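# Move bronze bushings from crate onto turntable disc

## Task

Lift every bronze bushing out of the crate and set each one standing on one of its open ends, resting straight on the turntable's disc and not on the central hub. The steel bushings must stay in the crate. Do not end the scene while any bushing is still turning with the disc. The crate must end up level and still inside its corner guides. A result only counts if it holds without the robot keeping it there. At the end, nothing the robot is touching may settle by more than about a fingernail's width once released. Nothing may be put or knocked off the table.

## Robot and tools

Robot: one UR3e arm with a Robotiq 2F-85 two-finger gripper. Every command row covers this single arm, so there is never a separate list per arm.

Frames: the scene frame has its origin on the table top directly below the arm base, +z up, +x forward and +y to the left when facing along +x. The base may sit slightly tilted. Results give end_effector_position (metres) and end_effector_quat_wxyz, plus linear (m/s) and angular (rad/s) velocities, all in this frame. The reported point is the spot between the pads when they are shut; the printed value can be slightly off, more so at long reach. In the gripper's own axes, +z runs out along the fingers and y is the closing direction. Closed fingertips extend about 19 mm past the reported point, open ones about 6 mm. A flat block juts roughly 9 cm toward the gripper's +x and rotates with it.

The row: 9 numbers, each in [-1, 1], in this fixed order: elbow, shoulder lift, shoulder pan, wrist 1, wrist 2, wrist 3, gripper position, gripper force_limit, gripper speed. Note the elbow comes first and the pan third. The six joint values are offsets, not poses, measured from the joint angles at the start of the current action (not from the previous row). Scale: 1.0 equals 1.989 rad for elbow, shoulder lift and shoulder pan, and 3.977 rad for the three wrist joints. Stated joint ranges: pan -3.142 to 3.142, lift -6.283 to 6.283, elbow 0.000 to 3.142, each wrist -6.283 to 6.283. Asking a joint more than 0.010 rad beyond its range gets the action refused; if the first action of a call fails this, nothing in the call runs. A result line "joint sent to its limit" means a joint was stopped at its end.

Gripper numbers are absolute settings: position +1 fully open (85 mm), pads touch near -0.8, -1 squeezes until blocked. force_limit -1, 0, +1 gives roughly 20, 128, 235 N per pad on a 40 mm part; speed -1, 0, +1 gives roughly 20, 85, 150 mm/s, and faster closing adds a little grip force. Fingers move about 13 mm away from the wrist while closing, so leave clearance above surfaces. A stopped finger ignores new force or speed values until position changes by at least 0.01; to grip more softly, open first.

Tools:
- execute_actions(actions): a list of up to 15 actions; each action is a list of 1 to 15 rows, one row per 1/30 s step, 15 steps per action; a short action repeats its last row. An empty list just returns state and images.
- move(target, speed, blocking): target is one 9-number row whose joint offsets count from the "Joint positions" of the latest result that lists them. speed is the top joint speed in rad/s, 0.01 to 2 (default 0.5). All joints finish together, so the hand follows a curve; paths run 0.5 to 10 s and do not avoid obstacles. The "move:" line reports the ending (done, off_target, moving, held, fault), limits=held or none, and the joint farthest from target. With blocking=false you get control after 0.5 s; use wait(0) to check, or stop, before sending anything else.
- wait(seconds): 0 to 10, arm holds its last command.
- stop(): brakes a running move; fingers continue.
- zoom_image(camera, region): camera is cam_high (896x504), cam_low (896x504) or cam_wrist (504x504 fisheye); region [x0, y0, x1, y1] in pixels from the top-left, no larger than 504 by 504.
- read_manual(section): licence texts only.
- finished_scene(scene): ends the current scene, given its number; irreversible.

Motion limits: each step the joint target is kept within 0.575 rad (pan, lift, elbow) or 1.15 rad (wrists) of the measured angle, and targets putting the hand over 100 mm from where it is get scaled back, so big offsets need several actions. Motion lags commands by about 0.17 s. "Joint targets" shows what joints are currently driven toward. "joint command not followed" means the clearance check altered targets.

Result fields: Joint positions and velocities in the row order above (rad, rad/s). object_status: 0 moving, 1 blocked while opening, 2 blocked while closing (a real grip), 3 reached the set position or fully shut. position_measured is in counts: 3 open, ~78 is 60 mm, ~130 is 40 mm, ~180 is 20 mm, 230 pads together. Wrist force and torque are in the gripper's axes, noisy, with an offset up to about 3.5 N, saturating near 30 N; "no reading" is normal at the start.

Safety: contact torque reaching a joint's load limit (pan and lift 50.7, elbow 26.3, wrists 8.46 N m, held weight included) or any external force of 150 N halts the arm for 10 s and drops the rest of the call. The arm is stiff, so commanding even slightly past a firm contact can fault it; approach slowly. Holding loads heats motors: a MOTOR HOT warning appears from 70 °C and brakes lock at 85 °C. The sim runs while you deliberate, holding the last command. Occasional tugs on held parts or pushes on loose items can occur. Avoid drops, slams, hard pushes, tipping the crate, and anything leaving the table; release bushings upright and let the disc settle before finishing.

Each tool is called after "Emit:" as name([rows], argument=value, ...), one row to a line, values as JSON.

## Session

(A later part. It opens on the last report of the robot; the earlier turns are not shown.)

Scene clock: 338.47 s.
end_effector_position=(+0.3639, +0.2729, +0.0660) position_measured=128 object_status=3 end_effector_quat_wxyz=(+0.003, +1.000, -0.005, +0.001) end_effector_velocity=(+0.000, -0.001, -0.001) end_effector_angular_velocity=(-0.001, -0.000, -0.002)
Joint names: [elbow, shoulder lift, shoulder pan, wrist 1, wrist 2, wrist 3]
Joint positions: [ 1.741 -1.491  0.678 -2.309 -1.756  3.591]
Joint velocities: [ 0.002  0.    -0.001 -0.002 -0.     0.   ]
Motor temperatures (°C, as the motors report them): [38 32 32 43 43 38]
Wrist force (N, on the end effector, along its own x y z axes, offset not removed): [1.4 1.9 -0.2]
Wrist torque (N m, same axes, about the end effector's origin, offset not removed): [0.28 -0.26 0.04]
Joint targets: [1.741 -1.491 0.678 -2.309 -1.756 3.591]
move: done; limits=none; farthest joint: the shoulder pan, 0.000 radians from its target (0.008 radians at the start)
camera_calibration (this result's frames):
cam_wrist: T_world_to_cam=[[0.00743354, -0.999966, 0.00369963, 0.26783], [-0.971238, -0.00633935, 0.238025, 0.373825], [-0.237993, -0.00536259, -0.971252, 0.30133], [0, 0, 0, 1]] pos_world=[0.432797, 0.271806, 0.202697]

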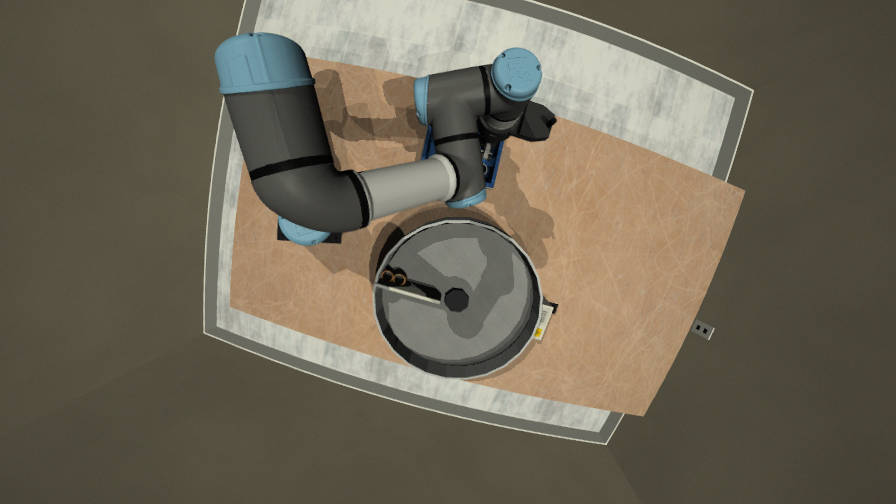

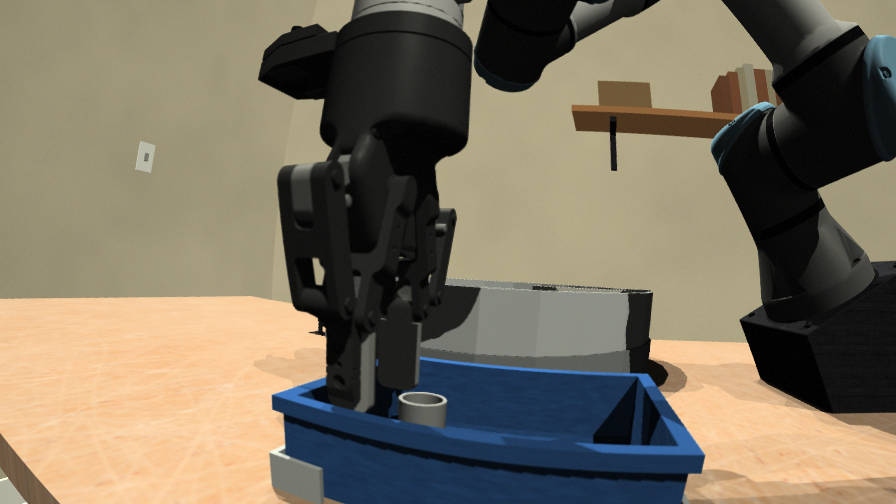

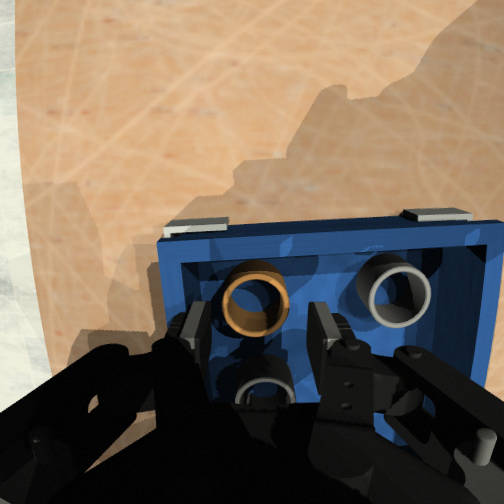

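Emit:
move(target=[0.0118,0.0183,-0.0037,-0.0156,0.0012,-0.0022,0,0,0], speed=0.02)

Scene clock: 355.17 s.
end_effector_position=(+0.3661, +0.2765, +0.0603) position_measured=128 object_status=3 end_effector_quat_wxyz=(-0.004, +1.000, -0.005, +0.005) end_effector_velocity=(+0.000, -0.000, +0.000) end_effector_angular_velocity=(-0.000, -0.001, -0.000)
Joint names: [elbow, shoulder lift, shoulder pan, wrist 1, wrist 2, wrist 3]
Joint positions: [ 1.75  -1.472  0.676 -2.352 -1.748  3.585]
Joint velocities: [-0.001 -0.    -0.001  0.    -0.    -0.   ]
Motor temperatures (°C, as the motors report them): [38 32 32 43 43 38]
Wrist force (N, on the end effector, along its own x y z axes, offset not removed): [-3.1 6.2 -21.3]
Wrist torque (N m, same axes, about the end effector's origin, offset not removed): [0.88 -0.21 -0.11]
Joint targets: [1.751 -1.472 0.676 -2.352 -1.748 3.585]
FORCE FAULT: contact force on the arm reached its limit, and the arm stopped for 10 seconds. The contact can be on any part of the arm, not only on its tool. That time counts as 20 of the actions that you can send in this scene. The arm's remaining commands of this call were not run. The arm holds still and accepts commands again. Move the arm away from the contact; if what it grips holds it there, let go first. Pushing or pulling that hard again can fault the arm again.
move: fault; limits=none; farthest joint: the wrist 1, 0.019 radians from its target (0.062 radians at the start)
camera_calibration (this result's frames):
cam_wrist: T_world_to_cam=[[0.00882873, -0.999921, -0.00892798, 0.271637], [-0.973448, -0.0106366, 0.228663, 0.379923], [-0.22874, 0.00667212, -0.973465, 0.289727], [0, 0, 0, 1]] pos_world=[0.433709, 0.273724, 0.19759]

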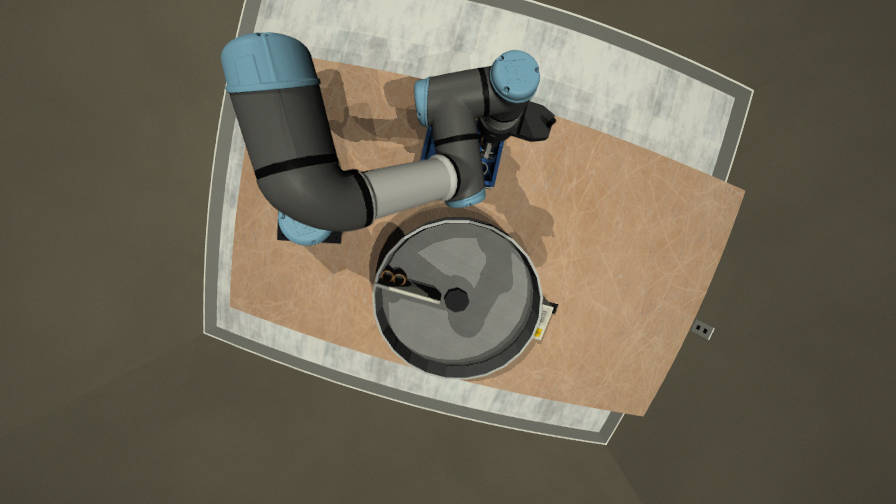

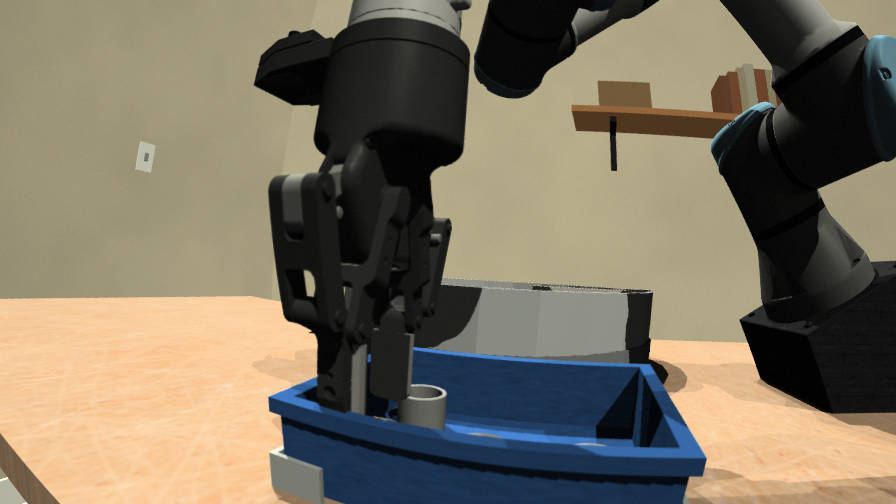

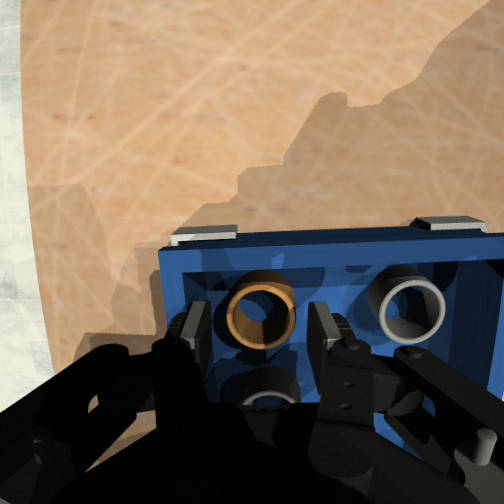

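Emit:
execute_actions([
  [[0.0035,-0.0226,0.0025,0.013,0,0,-0.1,0,0]],
  [[0,0,0,0,0,0,-0.1,0,0]],
  [[0.0048,0.011,-0.0022,-0.008,-0.0007,0,-0.1,0,0]],
  [[0,0,0,0,0,0,-0.1,0,0]],
])

Scene clock: 372.50 s.
end_effector_position=(+0.3600, +0.2725, +0.0631) position_measured=141 object_status=3 end_effector_quat_wxyz=(+0.000, +1.000, -0.003, -0.000) end_effector_velocity=(+0.001, +0.000, +0.000) end_effector_angular_velocity=(+0.001, -0.001, +0.000)
Joint names: [elbow, shoulder lift, shoulder pan, wrist 1, wrist 2, wrist 3]
Joint positions: [ 1.767 -1.495  0.677 -2.332 -1.75   3.585]
Joint velocities: [-0.001  0.    -0.    -0.    -0.    -0.   ]
Motor temperatures (°C, as the motors report them): [38 32 32 43 43 38]
Wrist force (N, on the end effector, along its own x y z axes, offset not removed): [1.4 1.2 0.8]
Wrist torque (N m, same axes, about the end effector's origin, offset not removed): [0.13 -0.26 -0.01]
Joint targets: [1.767 -1.495 0.677 -2.332 -1.750 3.585]
camera_calibration (this result's frames):
cam_wrist: T_world_to_cam=[[0.0116456, -0.999931, -0.00130591, 0.266319], [-0.970891, -0.0116199, 0.239241, 0.371998], [-0.239239, -0.00151821, -0.970959, 0.296989], [0, 0, 0, 1]] pos_world=[0.429119, 0.271074, 0.199715]

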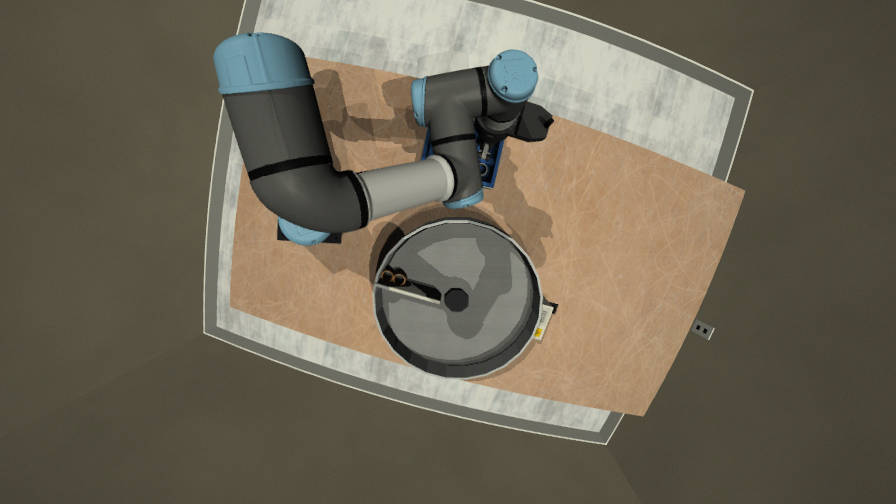

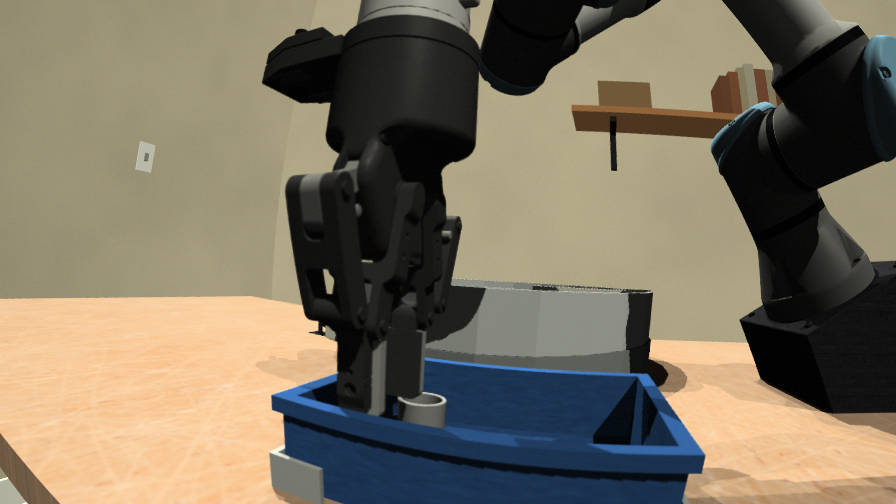

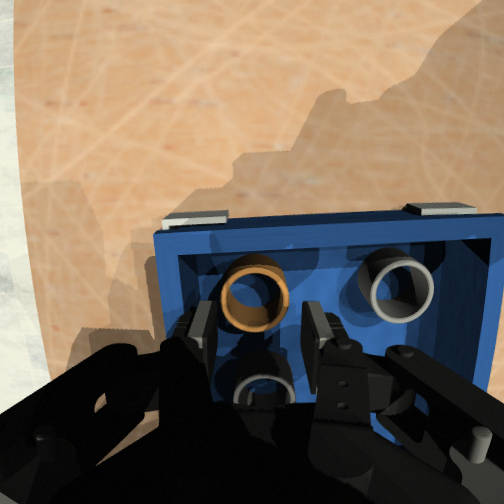

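Emit:
execute_actions([
  [[0,0,0.0015,0,0,0,-0.1,0,0]],
  [[0.003,0.007,-0.0015,-0.005,0.0003,0,-0.1,0,0]],
  [[0.003,0.007,-0.0015,-0.005,0.0003,0,-0.1,0,0]],
  [[0,0,0,0,0,0,-0.1,0,0]],
])

Scene clock: 377.90 s.
end_effector_position=(+0.3595, +0.2735, +0.0534) position_measured=141 object_status=3 end_effector_quat_wxyz=(-0.000, +1.000, -0.005, -0.000) end_effector_velocity=(+0.000, +0.000, +0.000) end_effector_angular_velocity=(+0.001, -0.001, +0.000)
Joint names: [elbow, shoulder lift, shoulder pan, wrist 1, wrist 2, wrist 3]
Joint positions: [ 1.779 -1.468  0.674 -2.371 -1.748  3.585]
Joint velocities: [-0.    -0.     0.001 -0.     0.     0.   ]
Motor temperatures (°C, as the motors report them): [38 32 32 43 43 38]
Wrist force (N, on the end effector, along its own x y z axes, offset not removed): [0.4 1.5 -0.9]
Wrist torque (N m, same axes, about the end effector's origin, offset not removed): [0.05 -0.09 0.03]
Joint targets: [1.779 -1.468 0.674 -2.371 -1.748 3.585]
camera_calibration (this result's frames):
cam_wrist: T_world_to_cam=[[0.00907448, -0.999957, -0.00202026, 0.268263], [-0.970723, -0.00929412, 0.240022, 0.373091], [-0.24003, -0.000216963, -0.970765, 0.287291], [0, 0, 0, 1]] pos_world=[0.428693, 0.271781, 0.189884]

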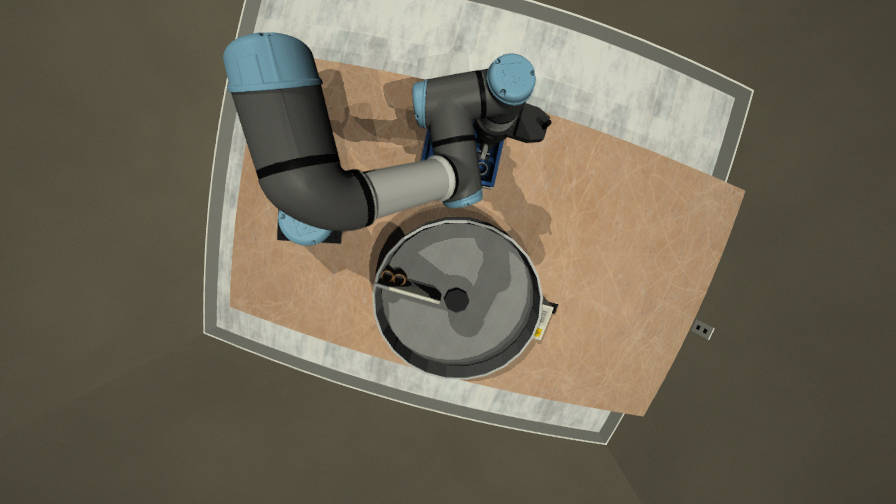

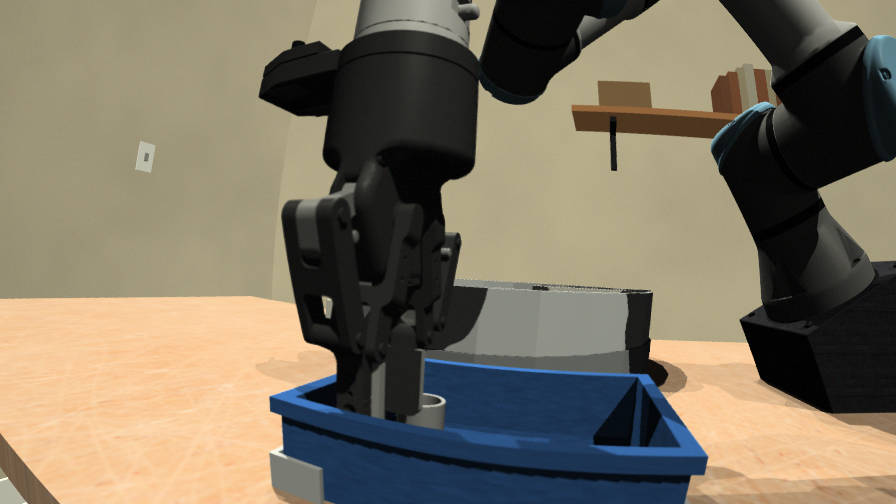

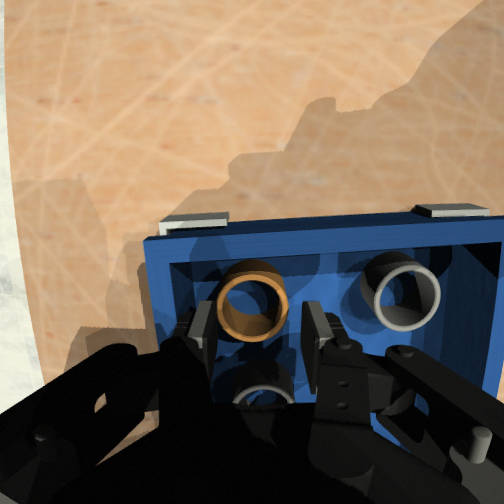

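Emit:
execute_actions([
  [[0.003,0.007,-0.0015,-0.005,0.0003,0,-0.1,0,0]],
  [[0.003,0.007,-0.0015,-0.005,0.0003,0,-0.1,0,0]],
  [[0.002,0.007,-0.0015,-0.0045,0.0003,0,-0.1,0,0]],
  [[0,0,0,0,0,0,-0.1,0,0]],
])

Scene clock: 392.63 s.
end_effector_position=(+0.3637, +0.2754, +0.0475) position_measured=141 object_status=3 end_effector_quat_wxyz=(-0.004, +1.000, -0.008, +0.007) end_effector_velocity=(+0.000, -0.000, -0.000) end_effector_angular_velocity=(-0.000, -0.000, -0.001)
Joint names: [elbow, shoulder lift, shoulder pan, wrist 1, wrist 2, wrist 3]
Joint positions: [ 1.785 -1.447  0.67  -2.416 -1.746  3.585]
Joint velocities: [ 0.    -0.    -0.001  0.     0.     0.   ]
Motor temperatures (°C, as the motors report them): [38 32 32 43 43 38]
Wrist force (N, on the end effector, along its own x y z axes, offset not removed): [-5.5 9.1 -19.6]
Wrist torque (N m, same axes, about the end effector's origin, offset not removed): [0.58 -0.14 -0.15]
Joint targets: [1.785 -1.446 0.670 -2.416 -1.745 3.585]
FORCE FAULT: contact force on the arm reached its limit, and the arm stopped for 10 seconds. The contact can be on any part of the arm, not only on its tool. That time counts as 19 of the actions that you can send in this scene. The arm's remaining commands of this call were not run. The arm holds still and accepts commands again. Move the arm away from the contact; if what it grips holds it there, let go first. Pushing or pulling that hard again can fault the arm again.
camera_calibration (this result's frames):
cam_wrist: T_world_to_cam=[[0.00270288, -0.999954, -0.00922535, 0.272751], [-0.974106, -0.00471844, 0.226043, 0.3792], [-0.226076, 0.0083755, -0.974074, 0.275297], [0, 0, 0, 1]] pos_world=[0.430882, 0.272222, 0.18496]

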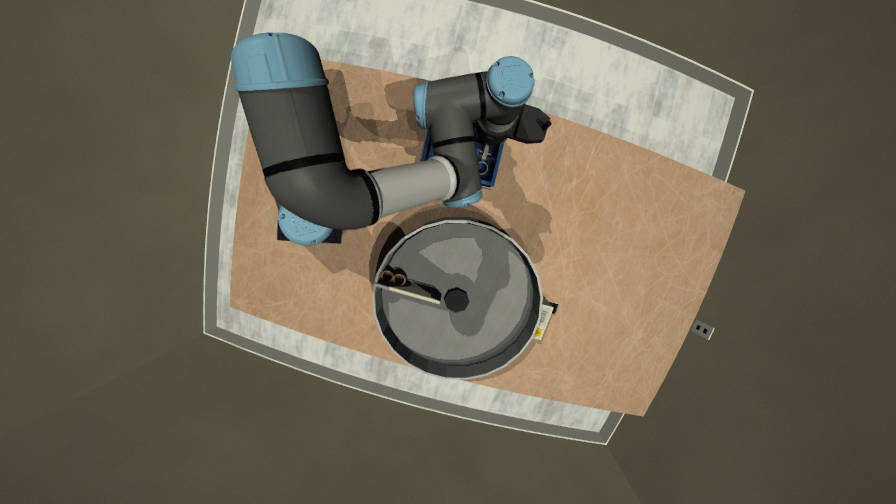

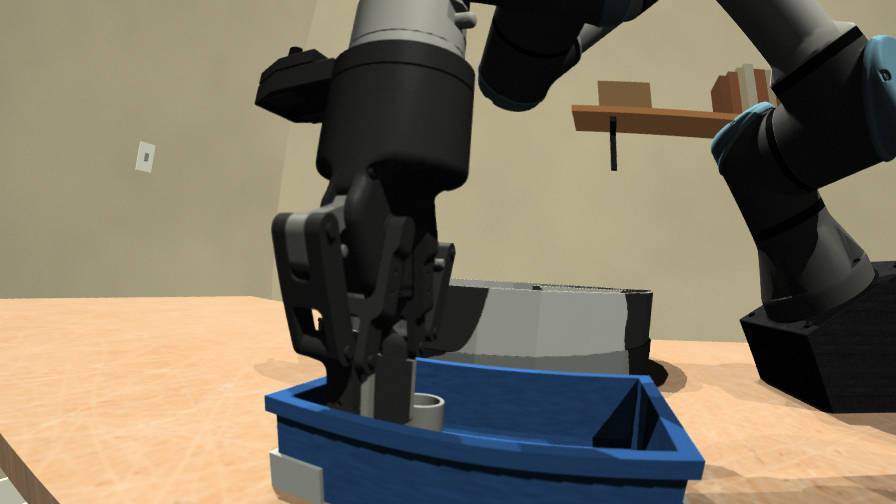

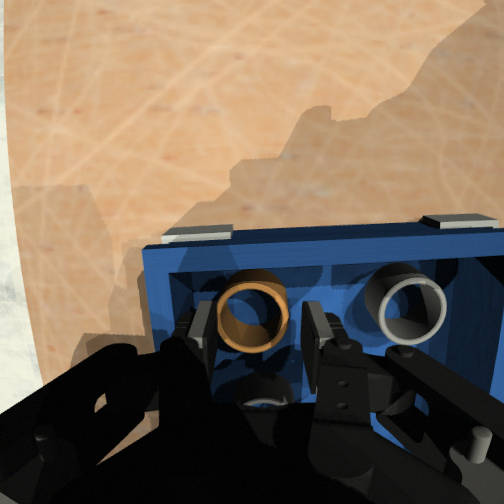

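Emit:
execute_actions([
  [[-0.001,-0.008,0.001,0.0075,0,0,-0.1,0,0]],
  [[0,0,0,0,0,0,-0.1,0,0]],
  [[0,0,0,0,0,0,-0.25,-0.5,-0.5]],
  [[0,0,0,0,0,0,-0.25,-0.5,-0.5]],
])

Scene clock: 397.33 s.
end_effector_position=(+0.3604, +0.2741, +0.0514) position_measured=160 object_status=3 end_effector_quat_wxyz=(-0.002, +1.000, -0.006, +0.001) end_effector_velocity=(+0.001, -0.001, -0.000) end_effector_angular_velocity=(-0.001, -0.000, -0.001)
Joint names: [elbow, shoulder lift, shoulder pan, wrist 1, wrist 2, wrist 3]
Joint positions: [ 1.783 -1.462  0.672 -2.387 -1.746  3.585]
Joint velocities: [-0.     0.    -0.002 -0.    -0.    -0.   ]
Motor temperatures (°C, as the motors report them): [38 32 32 43 43 38]
Wrist force (N, on the end effector, along its own x y z axes, offset not removed): [-0.1 1.0 0.2]
Wrist torque (N m, same axes, about the end effector's origin, offset not removed): [0.13 -0.02 0.00]
Joint targets: [1.783 -1.462 0.672 -2.387 -1.746 3.585]
camera_calibration (this result's frames):
cam_wrist: T_world_to_cam=[[0.00641739, -0.999965, -0.00535506, 0.269919], [-0.9716, -0.00750192, 0.23651, 0.374415], [-0.236542, 0.0036852, -0.971614, 0.283274], [0, 0, 0, 1]] pos_world=[0.429055, 0.271674, 0.188126]

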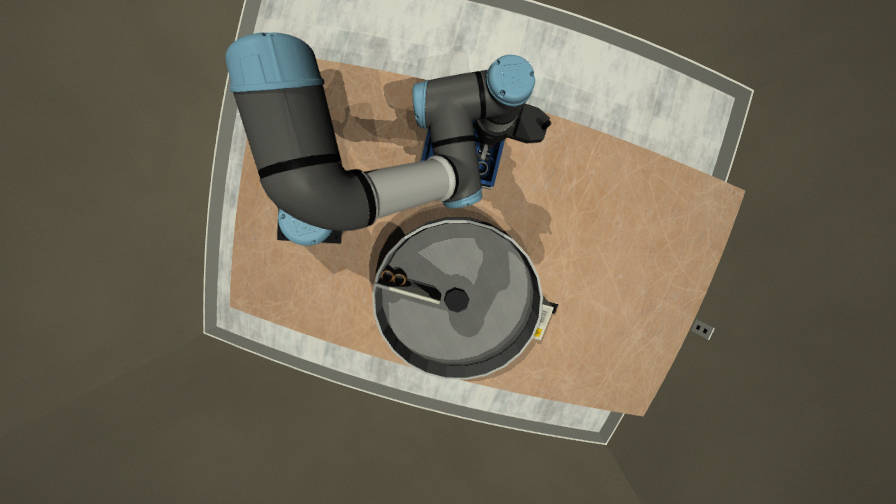

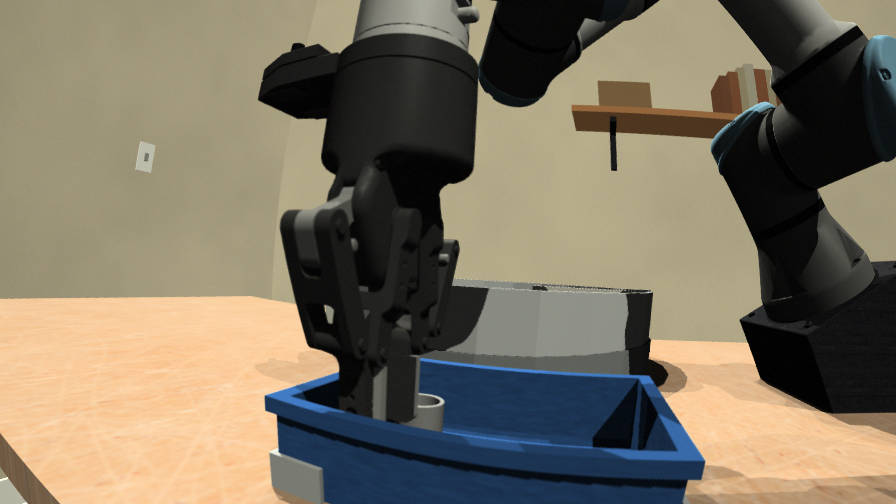

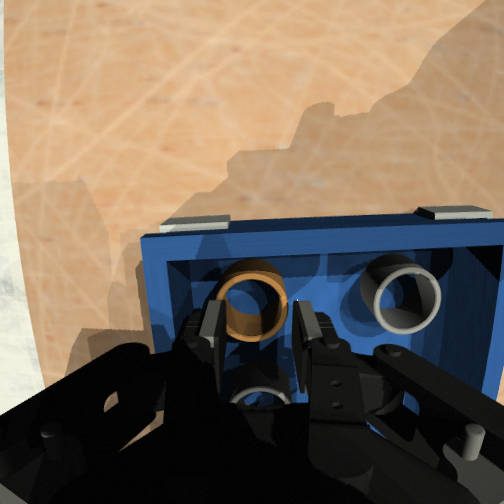

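Emit:
move(target=[-0.03,-0.06,0.01,0.045,0,0,-0.1,0,0], speed=0.15)

Scene clock: 402.07 s.
end_effector_position=(+0.3591, +0.2736, +0.0964) position_measured=141 object_status=3 end_effector_quat_wxyz=(-0.007, +1.000, +0.003, +0.001) end_effector_velocity=(-0.000, +0.000, +0.001) end_effector_angular_velocity=(+0.000, +0.001, +0.001)
Joint names: [elbow, shoulder lift, shoulder pan, wrist 1, wrist 2, wrist 3]
Joint positions: [ 1.724 -1.581  0.691 -2.208 -1.746  3.585]
Joint velocities: [-0.001 -0.002  0.001  0.003  0.    -0.   ]
Motor temperatures (°C, as the motors report them): [38 32 32 43 43 38]
Wrist force (N, on the end effector, along its own x y z axes, offset not removed): [0.7 2.0 -0.2]
Wrist torque (N m, same axes, about the end effector's origin, offset not removed): [0.24 -0.15 0.03]
Joint targets: [1.724 -1.582 0.692 -2.208 -1.746 3.585]
move: done; limits=none; farthest joint: the shoulder pan, 0.000 radians from its target (0.020 radians at the start)
camera_calibration (this result's frames):
cam_wrist: T_world_to_cam=[[0.023641, -0.999606, -0.0151571, 0.264396], [-0.971037, -0.0265658, 0.237447, 0.367507], [-0.237756, 0.0091046, -0.971282, 0.325642], [0, 0, 0, 1]] pos_world=[0.428036, 0.27109, 0.233034]

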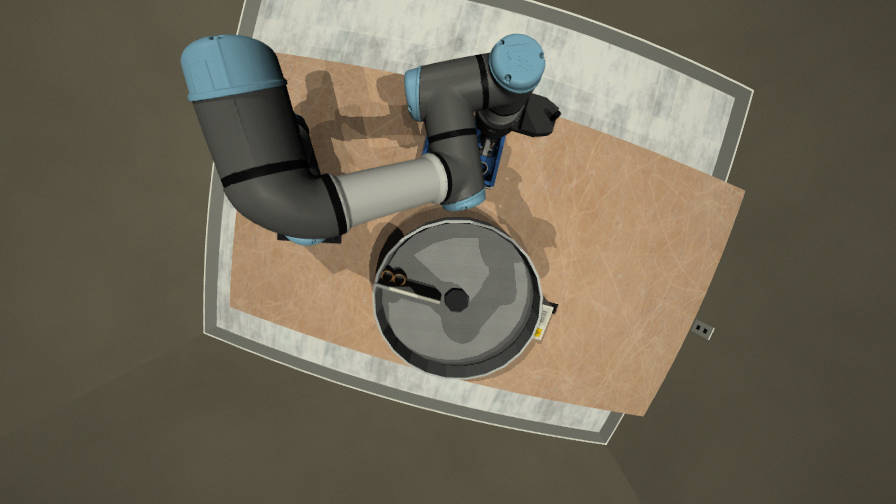

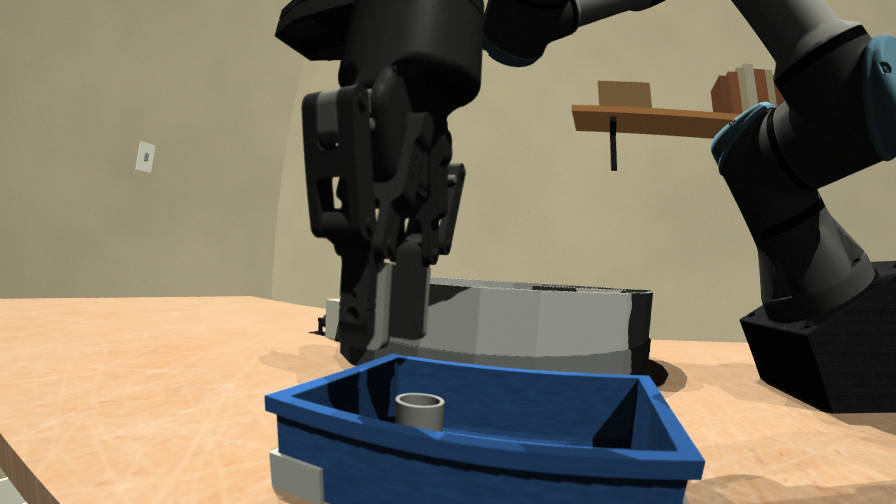

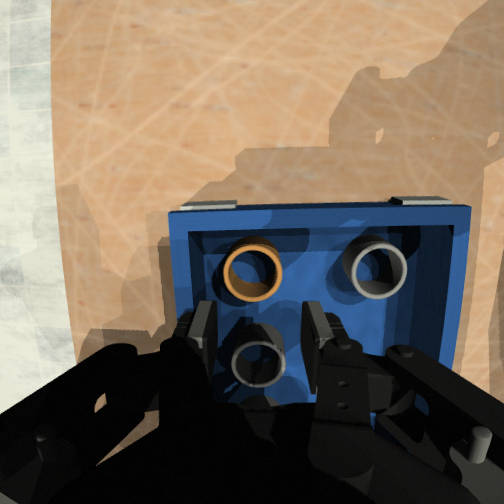

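Emit:
zoom_image(camera="cam_low", region=[230, 350, 480, 504])

Region (230, 350, 480, 504) of cam_low's 896x504 image, scaled by 2.016, with more detail than that image has; it fills the top 310 rows of this view, and the rest is white.

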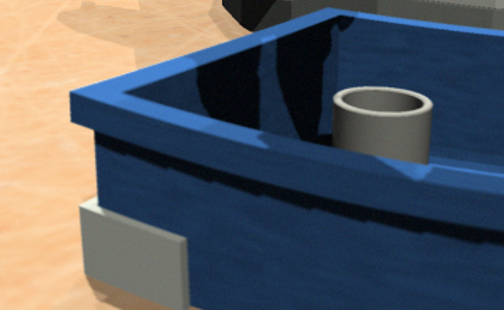

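Emit:
move(target=[0,0.0525,-0.0113,-0.025,-0.001,-0.002,-0.1,0,0], speed=0.08)

Scene clock: 412.00 s.
end_effector_position=(+0.3686, +0.2730, +0.0638) position_measured=141 object_status=3 end_effector_quat_wxyz=(+0.002, +1.000, -0.003, -0.000) end_effector_velocity=(-0.001, -0.000, -0.001) end_effector_angular_velocity=(-0.001, +0.001, +0.001)
Joint names: [elbow, shoulder lift, shoulder pan, wrist 1, wrist 2, wrist 3]
Joint positions: [ 1.724 -1.477  0.669 -2.307 -1.749  3.577]
Joint velocities: [ 0.002  0.002 -0.    -0.002  0.    -0.   ]
Motor temperatures (°C, as the motors report them): [38 33 32 43 43 38]
Wrist force (N, on the end effector, along its own x y z axes, offset not removed): [0.5 1.2 -0.5]
Wrist torque (N m, same axes, about the end effector's origin, offset not removed): [0.17 -0.07 0.05]
Joint targets: [1.724 -1.477 0.669 -2.307 -1.750 3.577]
move: done; limits=none; farthest joint: the shoulder pan, 0.001 radians from its target (0.023 radians at the start)
camera_calibration (this result's frames):
cam_wrist: T_world_to_cam=[[0.012987, -0.999914, 0.00154857, 0.266027], [-0.970907, -0.0122399, 0.239145, 0.380288], [-0.239106, -0.00460931, -0.970983, 0.300492], [0, 0, 0, 1]] pos_world=[0.437618, 0.272044, 0.200417]

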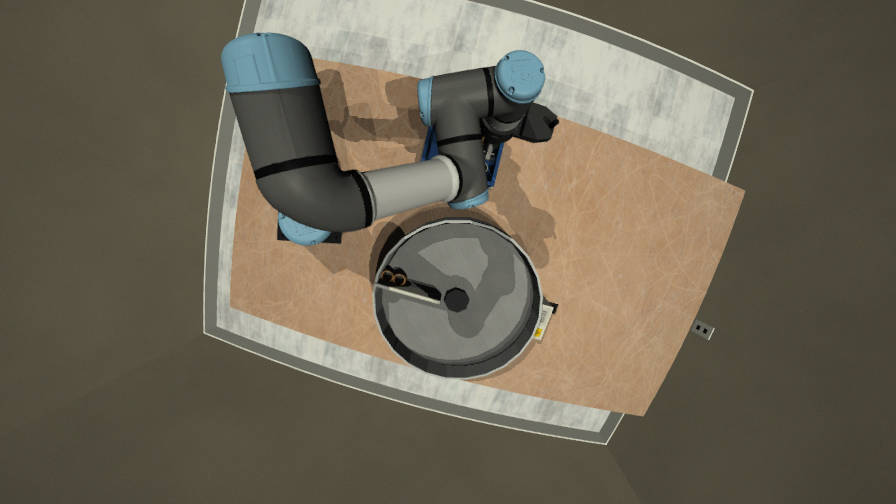

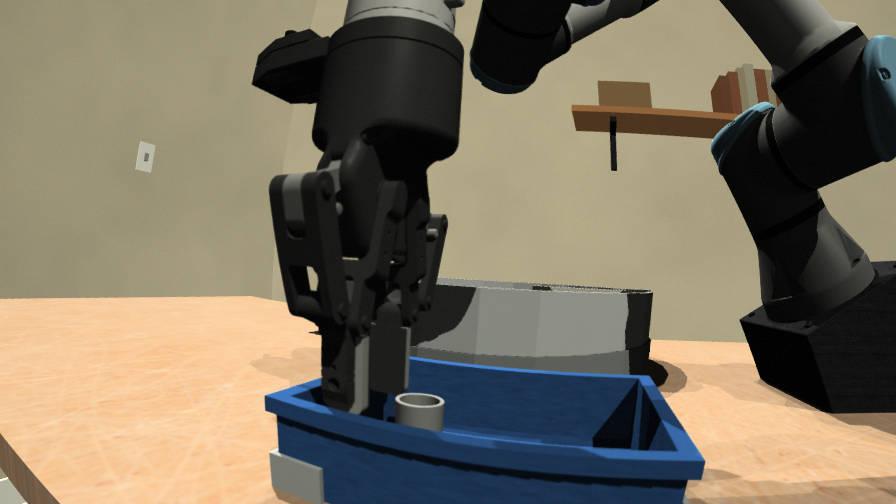

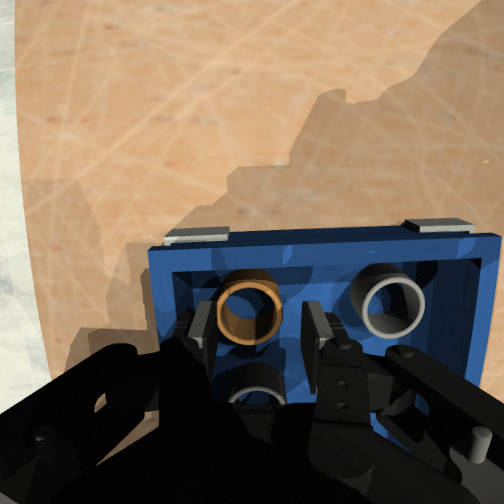

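Emit:
execute_actions([
  [[0,0,0.006,0,0,0,-0.1,0,0]],
  [[0.0034,0.0075,-0.0015,-0.0056,0,0,-0.1,0,0]],
  [[0,0,0,0,0,0,-0.1,0,0]],
])

Scene clock: 416.77 s.
end_effector_position=(+0.3661, +0.2769, +0.0596) position_measured=141 object_status=3 end_effector_quat_wxyz=(-0.001, +1.000, +0.001, +0.000) end_effector_velocity=(+0.000, -0.000, -0.000) end_effector_angular_velocity=(-0.001, +0.000, -0.001)
Joint names: [elbow, shoulder lift, shoulder pan, wrist 1, wrist 2, wrist 3]
Joint positions: [ 1.73  -1.462  0.678 -2.329 -1.75   3.577]
Joint velocities: [ 0.     0.    -0.001 -0.    -0.     0.   ]
Motor temperatures (°C, as the motors report them): [38 33 32 43 43 38]
Wrist force (N, on the end effector, along its own x y z axes, offset not removed): [1.0 1.5 -0.1]
Wrist torque (N m, same axes, about the end effector's origin, offset not removed): [0.12 -0.19 0.01]
Joint targets: [1.730 -1.462 0.678 -2.329 -1.750 3.577]
camera_calibration (this result's frames):
cam_wrist: T_world_to_cam=[[0.0205315, -0.999785, -0.00304511, 0.267433], [-0.970817, -0.0206643, 0.23893, 0.381264], [-0.238942, -0.00194935, -0.971032, 0.295016], [0, 0, 0, 1]] pos_world=[0.435138, 0.275829, 0.196189]

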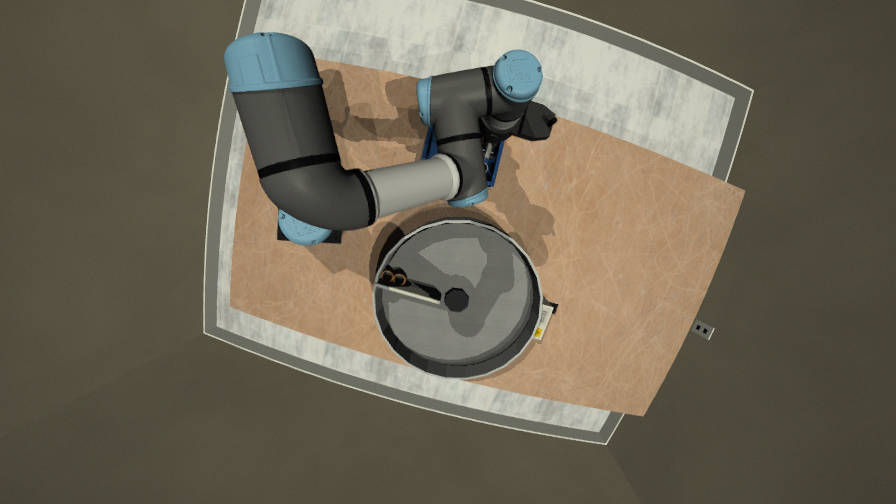

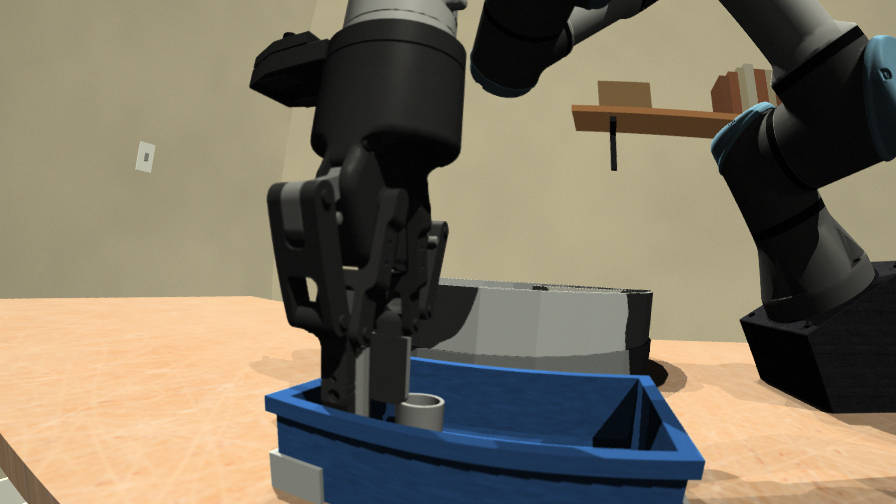

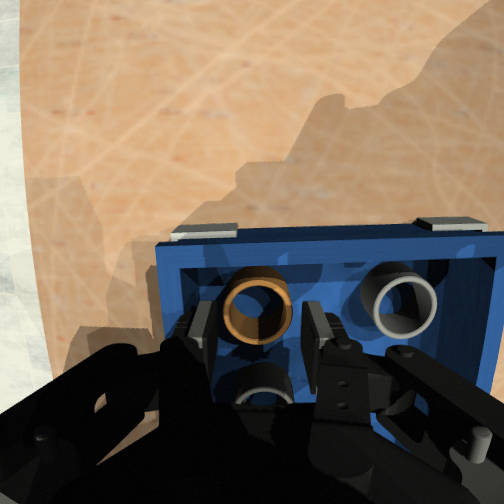

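Emit:
execute_actions([
  [[0.0034,0.0075,-0.0015,-0.0056,0,0,-0.1,0.2,0]],
  [[0.0017,0.0037,-0.0007,-0.0028,0,0,-0.1,0.2,0]],
  [[0,0,0,0,0,0,-1,0.2,0]],
  [[0,0,0,0,0,0,-1,0.2,0]],
])

Scene clock: 432.63 s.
end_effector_position=(+0.3665, +0.2767, +0.0514) position_measured=232 object_status=3 end_effector_quat_wxyz=(+0.000, +1.000, -0.001, +0.001) end_effector_velocity=(+0.000, -0.000, +0.000) end_effector_angular_velocity=(-0.000, -0.000, -0.000)
Joint names: [elbow, shoulder lift, shoulder pan, wrist 1, wrist 2, wrist 3]
Joint positions: [ 1.74  -1.44   0.674 -2.362 -1.75   3.577]
Joint velocities: [-0.  0. -0.  0. -0.  0.]
Motor temperatures (°C, as the motors report them): [38 33 32 43 43 38]
Wrist force (N, on the end effector, along its own x y z axes, offset not removed): [0.6 2.1 -0.1]
Wrist torque (N m, same axes, about the end effector's origin, offset not removed): [0.28 -0.11 0.03]
Joint targets: [1.740 -1.440 0.674 -2.362 -1.750 3.577]
camera_calibration (this result's frames):
cam_wrist: T_world_to_cam=[[0.016586, -0.999862, -0.0013583, 0.268514], [-0.971179, -0.0164332, 0.237784, 0.382605], [-0.237773, -0.00262473, -0.971317, 0.286884], [0, 0, 0, 1]] pos_world=[0.435338, 0.275517, 0.188043]

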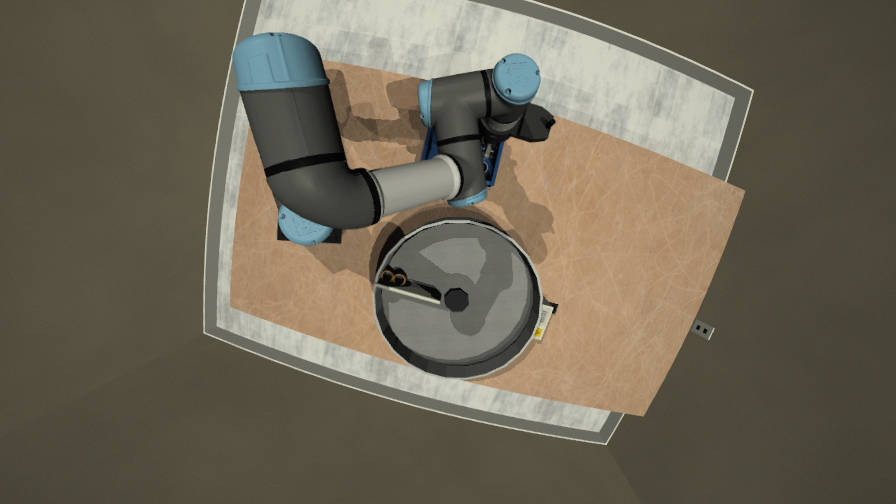

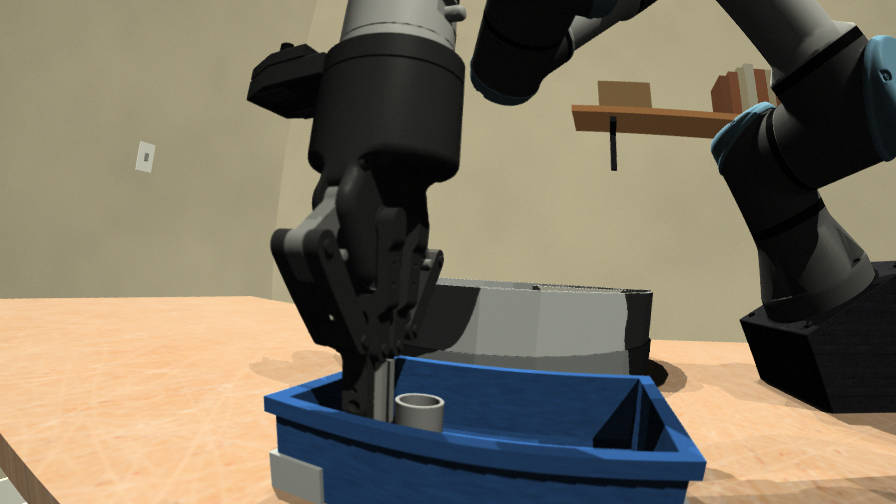

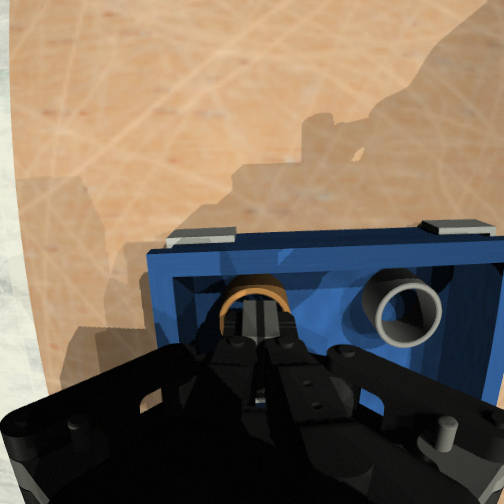

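Emit:
execute_actions([
  [[0.0024,0.0052,-0.001,-0.0039,0,0,-1,0.2,0]],
  [[0.0024,0.0052,-0.001,-0.0039,0,0,-1,0.2,0]],
])

Scene clock: 446.03 s.
end_effector_position=(+0.3665, +0.2763, +0.0437) position_measured=232 object_status=3 end_effector_quat_wxyz=(+0.001, +1.000, -0.003, +0.001) end_effector_velocity=(+0.000, -0.000, -0.001) end_effector_angular_velocity=(-0.001, +0.000, -0.001)
Joint names: [elbow, shoulder lift, shoulder pan, wrist 1, wrist 2, wrist 3]
Joint positions: [ 1.75  -1.42   0.67  -2.393 -1.75   3.577]
Joint velocities: [ 0.001  0.002 -0.002 -0.002  0.     0.   ]
Motor temperatures (°C, as the motors report them): [38 33 32 43 43 38]
Wrist force (N, on the end effector, along its own x y z axes, offset not removed): [0.2 1.5 -0.2]
Wrist torque (N m, same axes, about the end effector's origin, offset not removed): [0.23 -0.09 0.01]
Joint targets: [1.750 -1.420 0.670 -2.393 -1.750 3.577]
camera_calibration (this result's frames):
cam_wrist: T_world_to_cam=[[0.0130405, -0.999915, 0.000261848, 0.269379], [-0.971452, -0.0126072, 0.2369, 0.38357], [-0.236876, -0.00334366, -0.971534, 0.279387], [0, 0, 0, 1]] pos_world=[0.435288, 0.275126, 0.180496]

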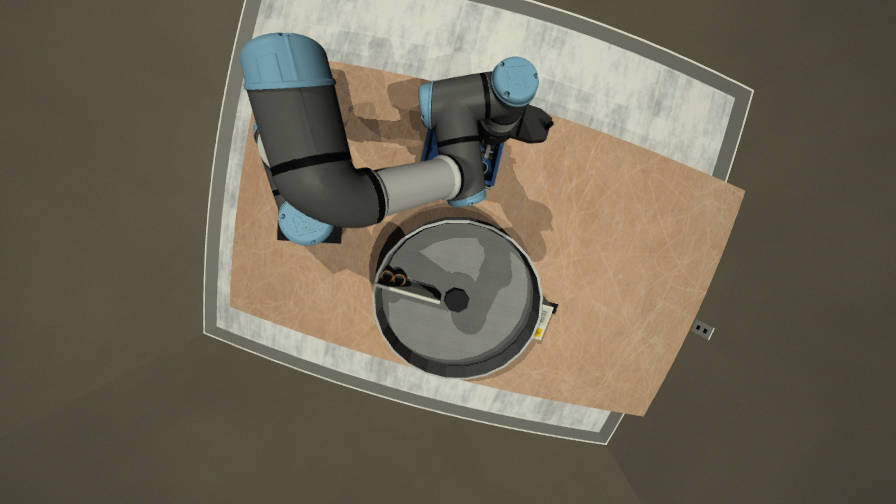

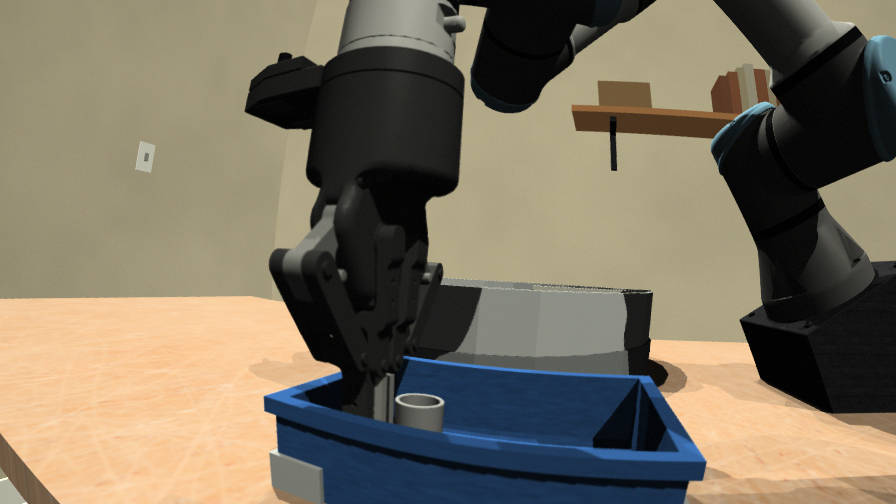

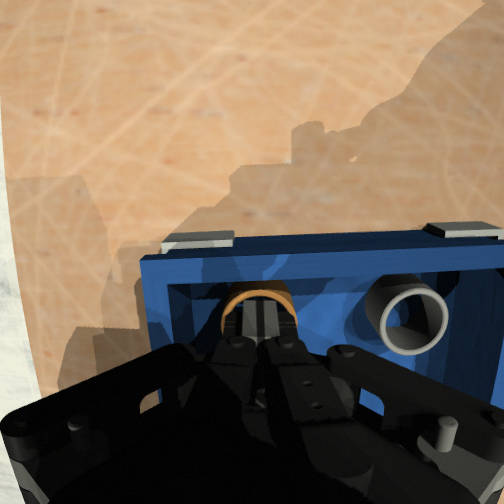

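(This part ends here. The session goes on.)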